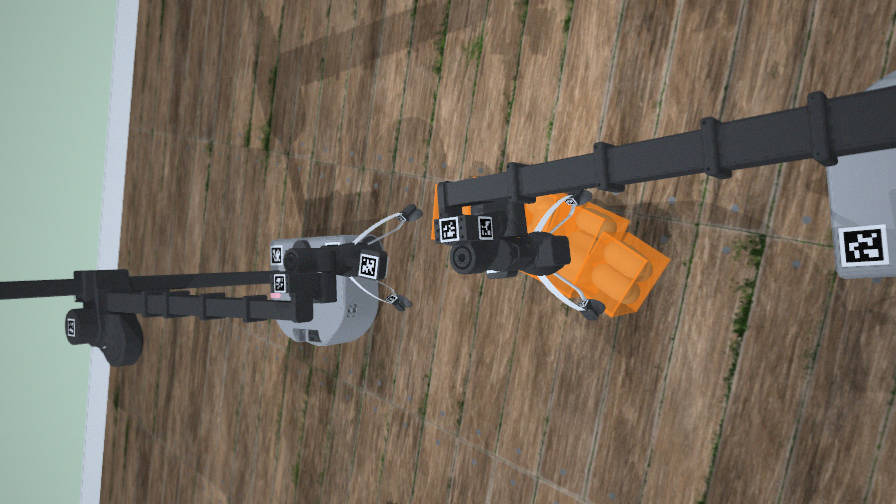

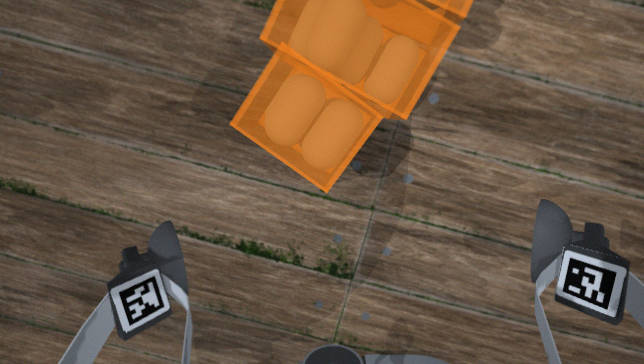

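Emit:
execute_actions --actions '[{"r1":{"base":{"translate_m":0.1},"joints":{"arm_m":0.4}},"r2":{"base":{"translate_m":0.03},"joints":{"arm_m":0.43,"wrist_roll_rad":0.55,"wrist_yaw_rad":0}}}]' --cameras '["r1_wrist_camera","r2_wrist_camera"]'

Scene clock: 816.17 s.
r1.base_odometry: x=+1.410 y=+2.513 heading=-2.204 (m, m, rad; r1's odometry frame)
r1.turned_by_wheels: +0.000 (rad since the last result)
r1.turned_by_imu: +0.001 (rad since the last result)
r1.base_tilt: forward=+0.0 right=+0.2 (deg)
r1.lidar_m: 3.32 1.85 1.57 1.57 1.78 2.99 3.82 1.03 1.30 1.46 3.60 4.86
r1.head_depth_mm: 2870 2685 2125 1752 1489 1291 1142 / 2873 2714 2137 1757 1485 1285 1155 / 2908 2682 2057 1740 1481 1265 1139 / 2904 2489 1713 1741 1340 1249 1144 / 2917 2526 1936 1755 1474 1288 1143 / 3061 2712 2102 1755 1465 1296 1132 / 3067 2668 2127 1755 1489 1279 1136
r1.base_status: done
r1.joint_positions: lift_m=+0.450 arm_m=+0.400 wrist_yaw_rad=+0.000 wrist_pitch_rad=-1.566 wrist_roll_rad=+0.199 gripper_m=+0.179 head_pan_rad=-1.564 head_tilt_rad=-0.896
r1.joint_status: all done
r1.motor_effort: left_wheel=+0(3) right_wheel=+0(5) lift_m=+23(22) arm_m=-5(3) wrist_yaw_rad=-1(0) wrist_pitch_rad=-1(1) wrist_roll_rad=+0(0) gripper_m=+1(0) head_pan_rad=-2(2) head_tilt_rad=-2(1) (%)
r1.hand_pose: x=-0.0217 y=-0.5225 z=+0.3327 quat_wxyz=(+0.449, +0.447, -0.548, -0.546) (m; r1's base frame)
r1.wrist_depth_mm: 450 456 461 409 469 473 479 / 460 466 463 417 476 485 489 / 467 475 477 434 486 488 497 / 478 483 487 403 496 502 510 / - 496 494 503 509 513 519 / - 497 506 514 518 520 528 / 508 512 515 519 533 - 539
r2.base_odometry: x=+2.629 y=-2.668 heading=-0.351 (m, m, rad; r2's odometry frame)
r2.turned_by_wheels: +0.000 (rad since the last result)
r2.turned_by_imu: +0.001 (rad since the last result)
r2.base_tilt: forward=-0.3 right=-0.1 (deg)
r2.lidar_m: 3.33 1.95 1.71 1.71 2.00 3.60 4.74 3.50 3.08 1.47 1.05 0.91
r2.head_depth_mm: 2658 2512 1982 1646 1413 1231 1092 / 2670 2504 1997 1657 1408 1248 1117 / 2706 2533 1782 1662 1407 1242 1127 / 1434 2358 1751 1730 1334 1233 1114 / 2814 2509 2009 1659 1416 1237 1095 / 2896 2538 2000 1663 1416 1237 1099 / 3002 2520 2006 1670 1423 1241 1098
r2.base_status: done
r2.joint_positions: lift_m=+0.449 arm_m=+0.430 wrist_yaw_rad=+0.003 wrist_pitch_rad=-1.556 wrist_roll_rad=+0.543 gripper_m=+0.179 head_pan_rad=-1.576 head_tilt_rad=-0.891
r2.joint_status: all done
r2.motor_effort: left_wheel=+0(8) right_wheel=-1(3) lift_m=+40(40) arm_m=+4(4) wrist_yaw_rad=-3(4) wrist_pitch_rad=-1(1) wrist_roll_rad=+3(3) gripper_m=+1(0) head_pan_rad=+3(2) head_tilt_rad=-4(4) (%)
r2.hand_pose: x=-0.0217 y=-0.5542 z=+0.3316 quat_wxyz=(+0.351, +0.346, -0.619, -0.611) (m; r2's base frame)
r2.wrist_depth_mm: 462 464 456 399 435 437 431 / 480 473 467 404 443 442 435 / 494 488 483 415 467 459 454 / 518 513 500 384 479 478 470 / 525 528 512 504 497 499 487 / 553 - 534 525 509 515 - / 565 560 540 543 533 518 -
pictures: r1_wrist_camera, r2_wrist_camera
camera_calibration (this result's frames):
r1_wrist_camera: T_world_to_cam=[[-0.997043, 0.0555655, 0.0530894, -0.0262118], [0.0630211, 0.986517, 0.151035, 0.508324], [-0.0439813, 0.153934, -0.987102, 0.569289], [0, 0, 0, 1]] pos_world=[-0.0331314, -0.587648, 0.486563]
r2_wrist_camera: T_world_to_cam=[[-0.805685, 0.591973, -0.0209783, 0.329195], [0.57985, 0.79543, 0.176252, 0.425039], [0.121023, 0.129839, -0.984122, 0.567548], [0, 0, 0, 1]] pos_world=[-0.0499176, -0.606653, 0.490528]
Images, in order (width x height): r1_wrist_camera 644x364, r2_wrist_camera 644x364.

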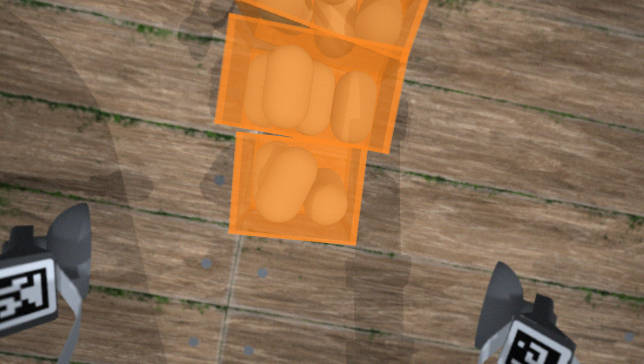

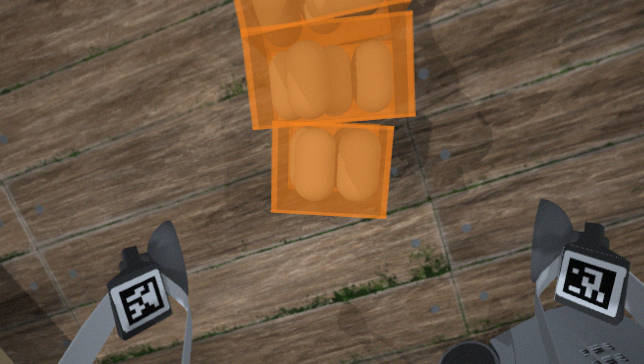

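Emit:
execute_actions --actions '[{"r1":{"joints":{"lift_m":0.205}},"r2":{"joints":{"lift_m":0.211}}}]' --cameras '["r1_wrist_camera","r2_wrist_camera"]'

Emit:
execute_actions --actions '[{"r1":{"joints":{"gripper_m":0.06}},"r2":{"joints":{"gripper_m":0.06}}}]' --cameras '[]'

Emit:
execute_actions --actions '[{"r1":{"joints":{"gripper_m":0.05,"lift_m":0.42}},"r2":{"joints":{"gripper_m":0.05,"lift_m":0.426}}}]' --cameras '["r1_wrist_camera","r2_wrist_camera"]'

Emit:
execute_actions --actions '[{"r1":{"joints":{"gripper_m":0.04,"lift_m":0.66}},"r2":{"joints":{"gripper_m":0.04,"lift_m":0.666}}}]' --cameras '["r1_wrist_camera","r2_wrist_camera"]'

Scene clock: 824.80 s.
r1.base_odometry: x=+1.410 y=+2.513 heading=-2.204 (m, m, rad; r1's odometry frame)
r1.turned_by_wheels: +0.000 (rad since the last result)
r1.turned_by_imu: +0.001 (rad since the last result)
r1.base_tilt: forward=+0.1 right=+0.4 (deg)
r1.lidar_m: 3.31 1.84 1.57 1.56 1.79 2.98 3.83 1.03 1.30 1.46 3.61 4.85
r1.head_depth_mm: 2813 2749 2142 1759 1489 1300 1134 / 2864 2732 2136 1743 1483 1300 1138 / 2892 2763 2150 1710 1474 1291 1140 / 2903 2509 1752 1668 1482 1251 1142 / 2972 2642 2013 1750 1485 1269 1149 / 3046 2724 2098 1752 1486 1280 1142 / 3128 2671 2131 1750 1479 1289 1138
r1.base_status: not commanded
r1.joint_positions: lift_m=+0.206 arm_m=+0.400 wrist_yaw_rad=+0.000 wrist_pitch_rad=-1.566 wrist_roll_rad=+0.199 gripper_m=+0.179 head_pan_rad=-1.564 head_tilt_rad=-0.896
r1.joint_status: all done
r1.motor_effort: left_wheel=+1(2) right_wheel=-5(5) lift_m=+17(23) arm_m=-5(5) wrist_yaw_rad=+0(2) wrist_pitch_rad=-1(1) wrist_roll_rad=+0(0) gripper_m=-1(1) head_pan_rad=-2(1) head_tilt_rad=-2(2) (%)
r1.hand_pose: x=-0.0217 y=-0.5225 z=+0.0880 quat_wxyz=(+0.449, +0.447, -0.548, -0.546) (m; r1's base frame)
r1.wrist_depth_mm: 223 225 127 170 176 233 235 / 227 230 135 175 177 237 239 / 231 234 235 238 190 243 245 / 237 238 154 239 243 247 248 / - 243 134 146 250 252 255 / - 246 133 153 254 256 259 / 251 252 136 257 260 - 264
r2.base_odometry: x=+2.629 y=-2.668 heading=-0.351 (m, m, rad; r2's odometry frame)
r2.turned_by_wheels: +0.000 (rad since the last result)
r2.turned_by_imu: +0.001 (rad since the last result)
r2.base_tilt: forward=-0.2 right=-0.1 (deg)
r2.lidar_m: 3.32 1.95 1.71 1.71 2.01 3.57 4.75 3.51 3.08 1.47 1.06 0.91
r2.head_depth_mm: 2633 2532 1976 1640 1409 1235 1092 / 2664 2508 1992 1642 1415 1237 1111 / 2708 2508 1946 1536 1412 1235 - / 2693 1631 1752 1669 1285 1234 1115 / 2868 2546 1998 1659 1419 1236 1095 / 2942 2538 2006 1662 1426 1234 1098 / 2983 2552 2010 1672 1426 1236 1102
r2.base_status: not commanded
r2.joint_positions: lift_m=+0.212 arm_m=+0.430 wrist_yaw_rad=+0.002 wrist_pitch_rad=-1.545 wrist_roll_rad=+0.545 gripper_m=+0.179 head_pan_rad=-1.576 head_tilt_rad=-0.891
r2.joint_status: all done
r2.motor_effort: left_wheel=+4(6) right_wheel=-4(7) lift_m=+15(35) arm_m=+3(4) wrist_yaw_rad=-2(4) wrist_pitch_rad=-5(6) wrist_roll_rad=+3(3) gripper_m=-1(1) head_pan_rad=+3(3) head_tilt_rad=-4(4) (%)
r2.hand_pose: x=-0.0217 y=-0.5572 z=+0.0935 quat_wxyz=(+0.352, +0.343, -0.623, -0.608) (m; r2's base frame)
r2.wrist_depth_mm: 246 240 142 154 178 227 222 / 252 249 150 156 188 232 229 / 261 255 251 245 243 240 237 / 270 266 259 151 146 245 243 / 279 273 266 151 145 257 249 / 289 - 277 157 152 264 - / 299 296 287 282 279 272 269
pictures: r1_wrist_camera, r2_wrist_camera
camera_calibration (this result's frames):
r1_wrist_camera: T_world_to_cam=[[-0.997043, 0.0555585, 0.0530894, -0.0132202], [0.0630142, 0.986518, 0.151035, 0.545291], [-0.0439824, 0.153934, -0.987102, 0.327653], [0, 0, 0, 1]] pos_world=[-0.0331312, -0.587642, 0.241771]
r2_wrist_camera: T_world_to_cam=[[-0.804237, 0.593655, -0.0278657, 0.327637], [0.581782, 0.795996, 0.167094, 0.470604], [0.121377, 0.118172, -0.985547, 0.327335], [0, 0, 0, 1]] pos_world=[-0.0500225, -0.607784, 0.253098]
Images, in order (width x height): r1_wrist_camera 644x364, r2_wrist_camera 644x364.

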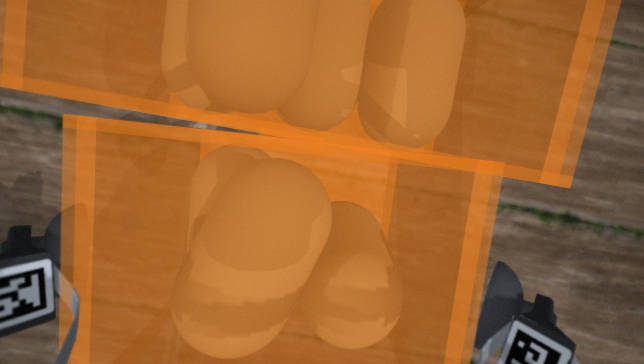

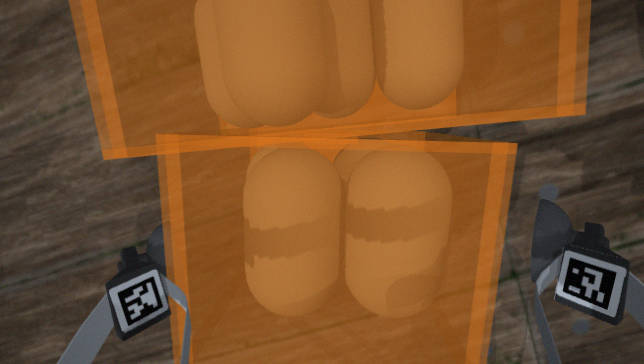

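Scene clock: 827.07 s.
r1.base_odometry: x=+1.410 y=+2.513 heading=-2.204 (m, m, rad; r1's odometry frame)
r1.turned_by_wheels: +0.000 (rad since the last result)
r1.turned_by_imu: +0.001 (rad since the last result)
r1.base_tilt: forward=+0.1 right=+0.3 (deg)
r1.lidar_m: 3.33 1.84 1.57 1.57 1.79 2.98 3.83 1.03 1.30 1.47 3.57 4.86
r1.head_depth_mm: 2811 2730 2125 1763 1487 1298 1148 / 2864 2708 2113 1753 1485 1295 1146 / 2911 2713 2110 1702 1481 1289 1135 / 2849 2503 1757 1675 1485 1241 1140 / 3038 2616 1999 1742 1485 1266 1140 / 3039 2701 2114 1740 1470 1290 1139 / 3054 2697 2135 1740 1477 1289 1136
r1.base_status: not commanded
r1.joint_positions: lift_m=+0.206 arm_m=+0.400 wrist_yaw_rad=+0.000 wrist_pitch_rad=-1.568 wrist_roll_rad=+0.198 gripper_m=+0.065 head_pan_rad=-1.564 head_tilt_rad=-0.896
r1.joint_status: gripper_m off_target (ended at +0.065, target +0.060)
r1.on_its_own: gripper_m is held at +0.064, not at your +0.060, by its stall guard, which is still easing
r1.motor_effort: left_wheel=+9(9) right_wheel=-14(15) lift_m=+17(16) arm_m=-5(5) wrist_yaw_rad=-1(1) wrist_pitch_rad=+0(1) wrist_roll_rad=+0(0) gripper_m=-17(100) head_pan_rad=-3(2) head_tilt_rad=-1(2) (%)
r1.hand_pose: x=-0.0216 y=-0.5219 z=+0.0880 quat_wxyz=(+0.449, +0.447, -0.547, -0.547) (m; r1's base frame)
r1.wrist_depth_mm: 224 226 127 171 176 234 236 / 228 231 136 176 178 237 240 / 234 235 237 238 191 243 244 / 238 239 158 208 245 247 251 / 242 244 136 146 251 252 255 / - 248 134 154 253 257 260 / 254 254 137 257 260 263 265
r2.base_odometry: x=+2.630 y=-2.668 heading=-0.351 (m, m, rad; r2's odometry frame)
r2.turned_by_wheels: +0.000 (rad since the last result)
r2.turned_by_imu: +0.001 (rad since the last result)
r2.base_tilt: forward=-0.4 right=-0.1 (deg)
r2.lidar_m: 3.32 1.95 1.71 1.71 2.01 3.61 4.73 3.50 3.09 1.47 1.05 0.92
r2.head_depth_mm: 2627 2551 1977 1649 1410 1239 1085 / 2669 2519 1975 1655 1411 1240 1110 / 2751 2520 1935 1555 1400 1235 - / 2695 1636 1745 1659 1276 1236 1110 / 2885 2519 2004 1662 1415 1238 1100 / 2906 2526 2003 1672 1426 1239 1098 / 2937 2526 2007 1661 1432 1238 1095
r2.base_status: not commanded
r2.joint_positions: lift_m=+0.212 arm_m=+0.430 wrist_yaw_rad=+0.000 wrist_pitch_rad=-1.542 wrist_roll_rad=+0.545 gripper_m=+0.066 head_pan_rad=-1.576 head_tilt_rad=-0.891
r2.joint_status: gripper_m off_target (ended at +0.066, target +0.060)
r2.motor_effort: left_wheel=+11(11) right_wheel=-12(12) lift_m=+14(15) arm_m=+3(3) wrist_yaw_rad=+0(3) wrist_pitch_rad=-5(6) wrist_roll_rad=+2(3) gripper_m=-40(98) head_pan_rad=+4(3) head_tilt_rad=-4(4) (%)
r2.hand_pose: x=-0.0217 y=-0.5579 z=+0.0935 quat_wxyz=(+0.352, +0.342, -0.624, -0.608) (m; r2's base frame)
r2.wrist_depth_mm: 247 243 147 148 178 227 222 / 253 249 189 151 190 233 229 / 264 259 254 215 243 239 236 / 271 269 262 149 145 248 243 / 282 272 268 151 146 255 249 / 294 289 277 157 152 264 254 / 303 296 293 283 278 272 269
pictures: none
No camera images: the call's "cameras" was empty. Leave "cameras" out to get every camera's image.

Scene clock: 829.87 s.
r1.base_odometry: x=+1.410 y=+2.513 heading=-2.205 (m, m, rad; r1's odometry frame)
r1.turned_by_wheels: -0.001 (rad since the last result)
r1.turned_by_imu: -0.001 (rad since the last result)
r1.base_tilt: forward=+0.1 right=+0.3 (deg)
r1.lidar_m: 3.31 1.84 1.56 1.57 1.79 2.97 3.84 1.03 1.30 0.69 3.61 4.85
r1.head_depth_mm: 2809 2732 2132 1759 1498 1301 1147 / 2835 2708 2127 1757 1482 1293 1143 / 2893 2728 2118 1663 1499 1281 1140 / 2891 2506 1727 1735 1154 1260 1140 / 2943 2511 1941 1743 1484 1290 1137 / 3023 2713 2121 1746 1489 1286 1137 / 3139 2716 2123 1739 1488 1288 1137
r1.base_status: not commanded
r1.joint_positions: lift_m=+0.419 arm_m=+0.400 wrist_yaw_rad=-0.003 wrist_pitch_rad=-1.507 wrist_roll_rad=+0.206 gripper_m=+0.066 head_pan_rad=-1.564 head_tilt_rad=-0.896
r1.joint_status: gripper_m off_target (ended at +0.066, target +0.050); the others done
r1.on_its_own: gripper_m is held at +0.063, not at your +0.050, by its stall guard, which is still easing
r1.motor_effort: left_wheel=-5(8) right_wheel=+7(14) lift_m=+59(59) arm_m=-5(5) wrist_yaw_rad=+3(3) wrist_pitch_rad=-17(19) wrist_roll_rad=-4(4) gripper_m=-44(100) head_pan_rad=-2(3) head_tilt_rad=-1(1) (%)
r1.hand_pose: x=-0.0216 y=-0.5375 z=+0.3005 quat_wxyz=(+0.459, +0.431, -0.566, -0.532) (m; r1's base frame)
r1.wrist_depth_mm: 432 434 227 197 449 453 456 / 438 442 169 218 240 457 464 / 442 445 206 211 217 463 469 / 441 448 451 167 464 463 475 / 448 454 143 150 467 475 478 / - 461 132 156 476 478 482 / 463 467 467 158 478 - 490
r2.base_odometry: x=+2.629 y=-2.668 heading=-0.352 (m, m, rad; r2's odometry frame)
r2.turned_by_wheels: -0.001 (rad since the last result)
r2.turned_by_imu: -0.001 (rad since the last result)
r2.base_tilt: forward=-0.3 right=+0.0 (deg)
r2.lidar_m: 3.32 1.96 1.71 1.71 2.00 3.61 4.73 3.51 3.07 0.73 1.06 0.91
r2.head_depth_mm: 2613 2500 1984 1651 1409 1230 1086 / 2643 2530 1985 1654 1418 1239 1114 / 2749 2512 1272 1542 1389 1230 1126 / 1467 2261 1740 1697 1208 1233 1114 / 2819 2507 2001 1656 1413 1237 1096 / 2864 2526 2011 1666 1428 1238 1100 / 2964 2534 2020 1677 1422 1238 1095
r2.base_status: not commanded
r2.joint_positions: lift_m=+0.425 arm_m=+0.430 wrist_yaw_rad=+0.004 wrist_pitch_rad=-1.488 wrist_roll_rad=+0.543 gripper_m=+0.064 head_pan_rad=-1.576 head_tilt_rad=-0.891
r2.joint_status: gripper_m off_target (ended at +0.064, target +0.050); the others done
r2.on_its_own: gripper_m is held at +0.062, not at your +0.050, by its stall guard, which is still easing; wrist_pitch_rad is at rest, and its effort (-21) is outside its rest range (-20 to +32)
r2.motor_effort: left_wheel=-4(11) right_wheel=+5(12) lift_m=+52(54) arm_m=-1(3) wrist_yaw_rad=-4(5) wrist_pitch_rad=-21(22) wrist_roll_rad=+3(5) gripper_m=-36(100) head_pan_rad=+2(3) head_tilt_rad=-4(4) (%)
r2.hand_pose: x=-0.0217 y=-0.5722 z=+0.3062 quat_wxyz=(+0.363, +0.334, -0.640, -0.589) (m; r2's base frame)
r2.wrist_depth_mm: 472 458 443 187 424 416 401 / 475 473 459 179 225 426 411 / 495 476 465 221 233 442 417 / 502 491 474 164 160 434 437 / 518 503 486 161 157 451 449 / 527 516 495 162 161 463 447 / 543 531 511 507 484 483 463
pictures: r1_wrist_camera, r2_wrist_camera
camera_calibration (this result's frames):
r1_wrist_camera: T_world_to_cam=[[-0.996384, 0.0692431, 0.0492467, -0.0151183], [0.0736096, 0.992921, 0.0932129, 0.549032], [-0.0424438, 0.0965008, -0.994428, 0.511157], [0, 0, 0, 1]] pos_world=[-0.0337822, -0.593426, 0.457876]
r2_wrist_camera: T_world_to_cam=[[-0.80688, 0.587514, -0.061414, 0.349127], [0.578179, 0.806782, 0.121704, 0.466922], [0.121051, 0.0626926, -0.990665, 0.508469], [0, 0, 0, 1]] pos_world=[-0.0498109, -0.613698, 0.468337]
Images, in order (width x height): r1_wrist_camera 644x364, r2_wrist_camera 644x364.

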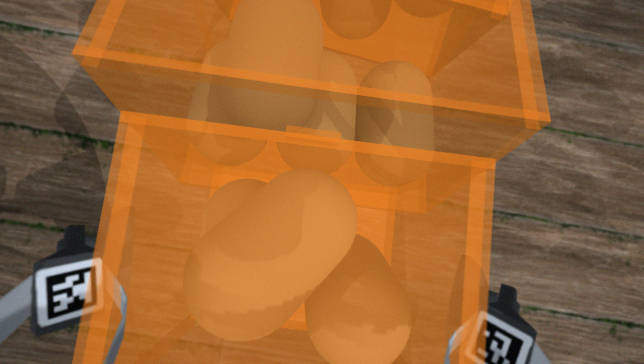

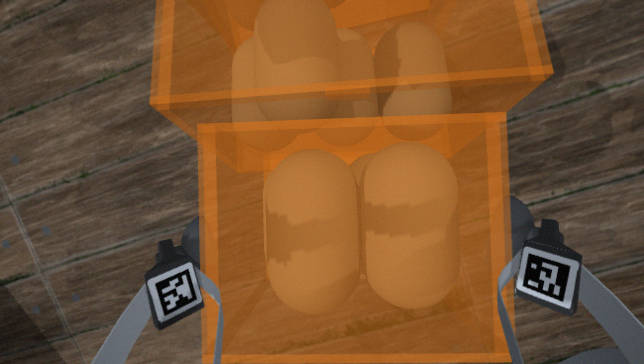

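Scene clock: 832.87 s.
r1.base_odometry: x=+1.410 y=+2.513 heading=-2.205 (m, m, rad; r1's odometry frame)
r1.turned_by_wheels: +0.000 (rad since the last result)
r1.turned_by_imu: +0.000 (rad since the last result)
r1.base_tilt: forward=+0.0 right=+0.3 (deg)
r1.lidar_m: 3.29 1.85 1.57 1.57 1.79 2.97 3.83 1.02 1.30 1.45 3.59 4.85
r1.head_depth_mm: 2813 2729 2129 1756 1490 1291 1171 / 2837 2710 2140 1762 1511 - 1146 / 2905 2411 2129 1623 1460 1287 1140 / 2819 1612 1890 - 965 1292 1141 / 3003 2717 1933 1757 1428 1286 1133 / 3046 2697 2095 1748 1475 1281 1139 / 3046 2697 2104 1730 1483 1288 1140
r1.base_status: not commanded
r1.joint_positions: lift_m=+0.659 arm_m=+0.400 wrist_yaw_rad=-0.003 wrist_pitch_rad=-1.507 wrist_roll_rad=+0.206 gripper_m=+0.057 head_pan_rad=-1.564 head_tilt_rad=-0.896
r1.joint_status: gripper_m off_target (ended at +0.057, target +0.040); the others done
r1.on_its_own: gripper_m is held at +0.054, not at your +0.040, by its stall guard, which is still easing
r1.motor_effort: left_wheel=-5(4) right_wheel=+7(7) lift_m=+59(62) arm_m=-5(6) wrist_yaw_rad=+2(1) wrist_pitch_rad=-17(17) wrist_roll_rad=-3(4) gripper_m=-48(100) head_pan_rad=-2(3) head_tilt_rad=-2(2) (%)
r1.hand_pose: x=-0.0216 y=-0.5376 z=+0.5405 quat_wxyz=(+0.459, +0.431, -0.566, -0.532) (m; r1's base frame)
r1.wrist_depth_mm: 665 667 227 196 697 701 714 / 667 676 169 217 238 709 707 / 670 687 207 211 217 709 727 / 689 694 690 167 721 722 730 / 692 703 144 149 714 726 737 / - 702 132 156 735 739 745 / 717 714 722 158 736 - 742
r2.base_odometry: x=+2.629 y=-2.668 heading=-0.352 (m, m, rad; r2's odometry frame)
r2.turned_by_wheels: +0.000 (rad since the last result)
r2.turned_by_imu: +0.001 (rad since the last result)
r2.base_tilt: forward=-0.3 right=+0.0 (deg)
r2.lidar_m: 3.34 1.96 1.71 1.72 2.00 3.60 4.73 3.52 3.07 1.47 1.06 0.91
r2.head_depth_mm: 2622 2540 1992 1639 1411 1250 - / 2700 2493 1995 1705 - - - / 2728 1002 1987 1097 1417 1230 1127 / 1265 2345 1858 915 1389 1229 1116 / 2865 2540 2010 1664 1413 1237 1100 / 2919 2516 2002 1661 1423 1242 1098 / 3012 2512 2012 1663 1411 1241 1097
r2.base_status: not commanded
r2.joint_positions: lift_m=+0.665 arm_m=+0.430 wrist_yaw_rad=+0.004 wrist_pitch_rad=-1.489 wrist_roll_rad=+0.543 gripper_m=+0.056 head_pan_rad=-1.576 head_tilt_rad=-0.891
r2.joint_status: gripper_m off_target (ended at +0.056, target +0.040); the others done
r2.on_its_own: gripper_m is held at +0.057, not at your +0.040, by its stall guard, which is still easing; wrist_pitch_rad is at rest, and its effort (-21) is outside its rest range (-20 to +32)
r2.motor_effort: left_wheel=-6(4) right_wheel=+5(5) lift_m=+52(52) arm_m=-1(1) wrist_yaw_rad=-4(5) wrist_pitch_rad=-21(21) wrist_roll_rad=+3(3) gripper_m=-4(98) head_pan_rad=+3(2) head_tilt_rad=-4(3) (%)
r2.hand_pose: x=-0.0217 y=-0.5719 z=+0.5462 quat_wxyz=(+0.363, +0.334, -0.639, -0.590) (m; r2's base frame)
r2.wrist_depth_mm: 684 684 660 186 629 612 609 / 723 693 673 178 225 636 633 / 743 730 697 220 230 653 630 / 744 743 706 163 159 666 650 / 782 731 738 160 157 687 655 / 772 790 786 162 160 - 679 / 675 787 759 741 723 - -
pictures: r1_wrist_camera, r2_wrist_camera
camera_calibration (this result's frames):
r1_wrist_camera: T_world_to_cam=[[-0.996384, 0.0692556, 0.0492228, -0.0269122], [0.0736044, 0.992955, 0.0928542, 0.526965], [-0.0424453, 0.0961414, -0.994462, 0.749664], [0, 0, 0, 1]] pos_world=[-0.033782, -0.593462, 0.697906]
r2_wrist_camera: T_world_to_cam=[[-0.806849, 0.587619, -0.0608142, 0.363445], [0.578221, 0.806627, 0.122528, 0.436962], [0.121054, 0.0636973, -0.9906, 0.746766], [0, 0, 0, 1]] pos_world=[-0.0498143, -0.6136, 0.708309]
Images, in order (width x height): r1_wrist_camera 644x364, r2_wrist_camera 644x364.

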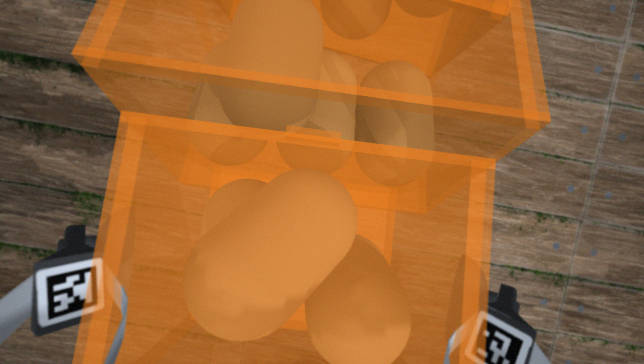

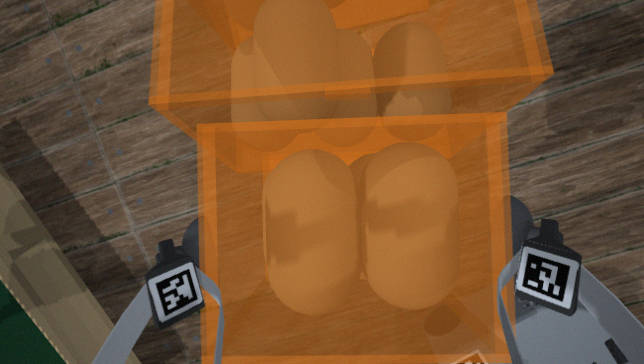

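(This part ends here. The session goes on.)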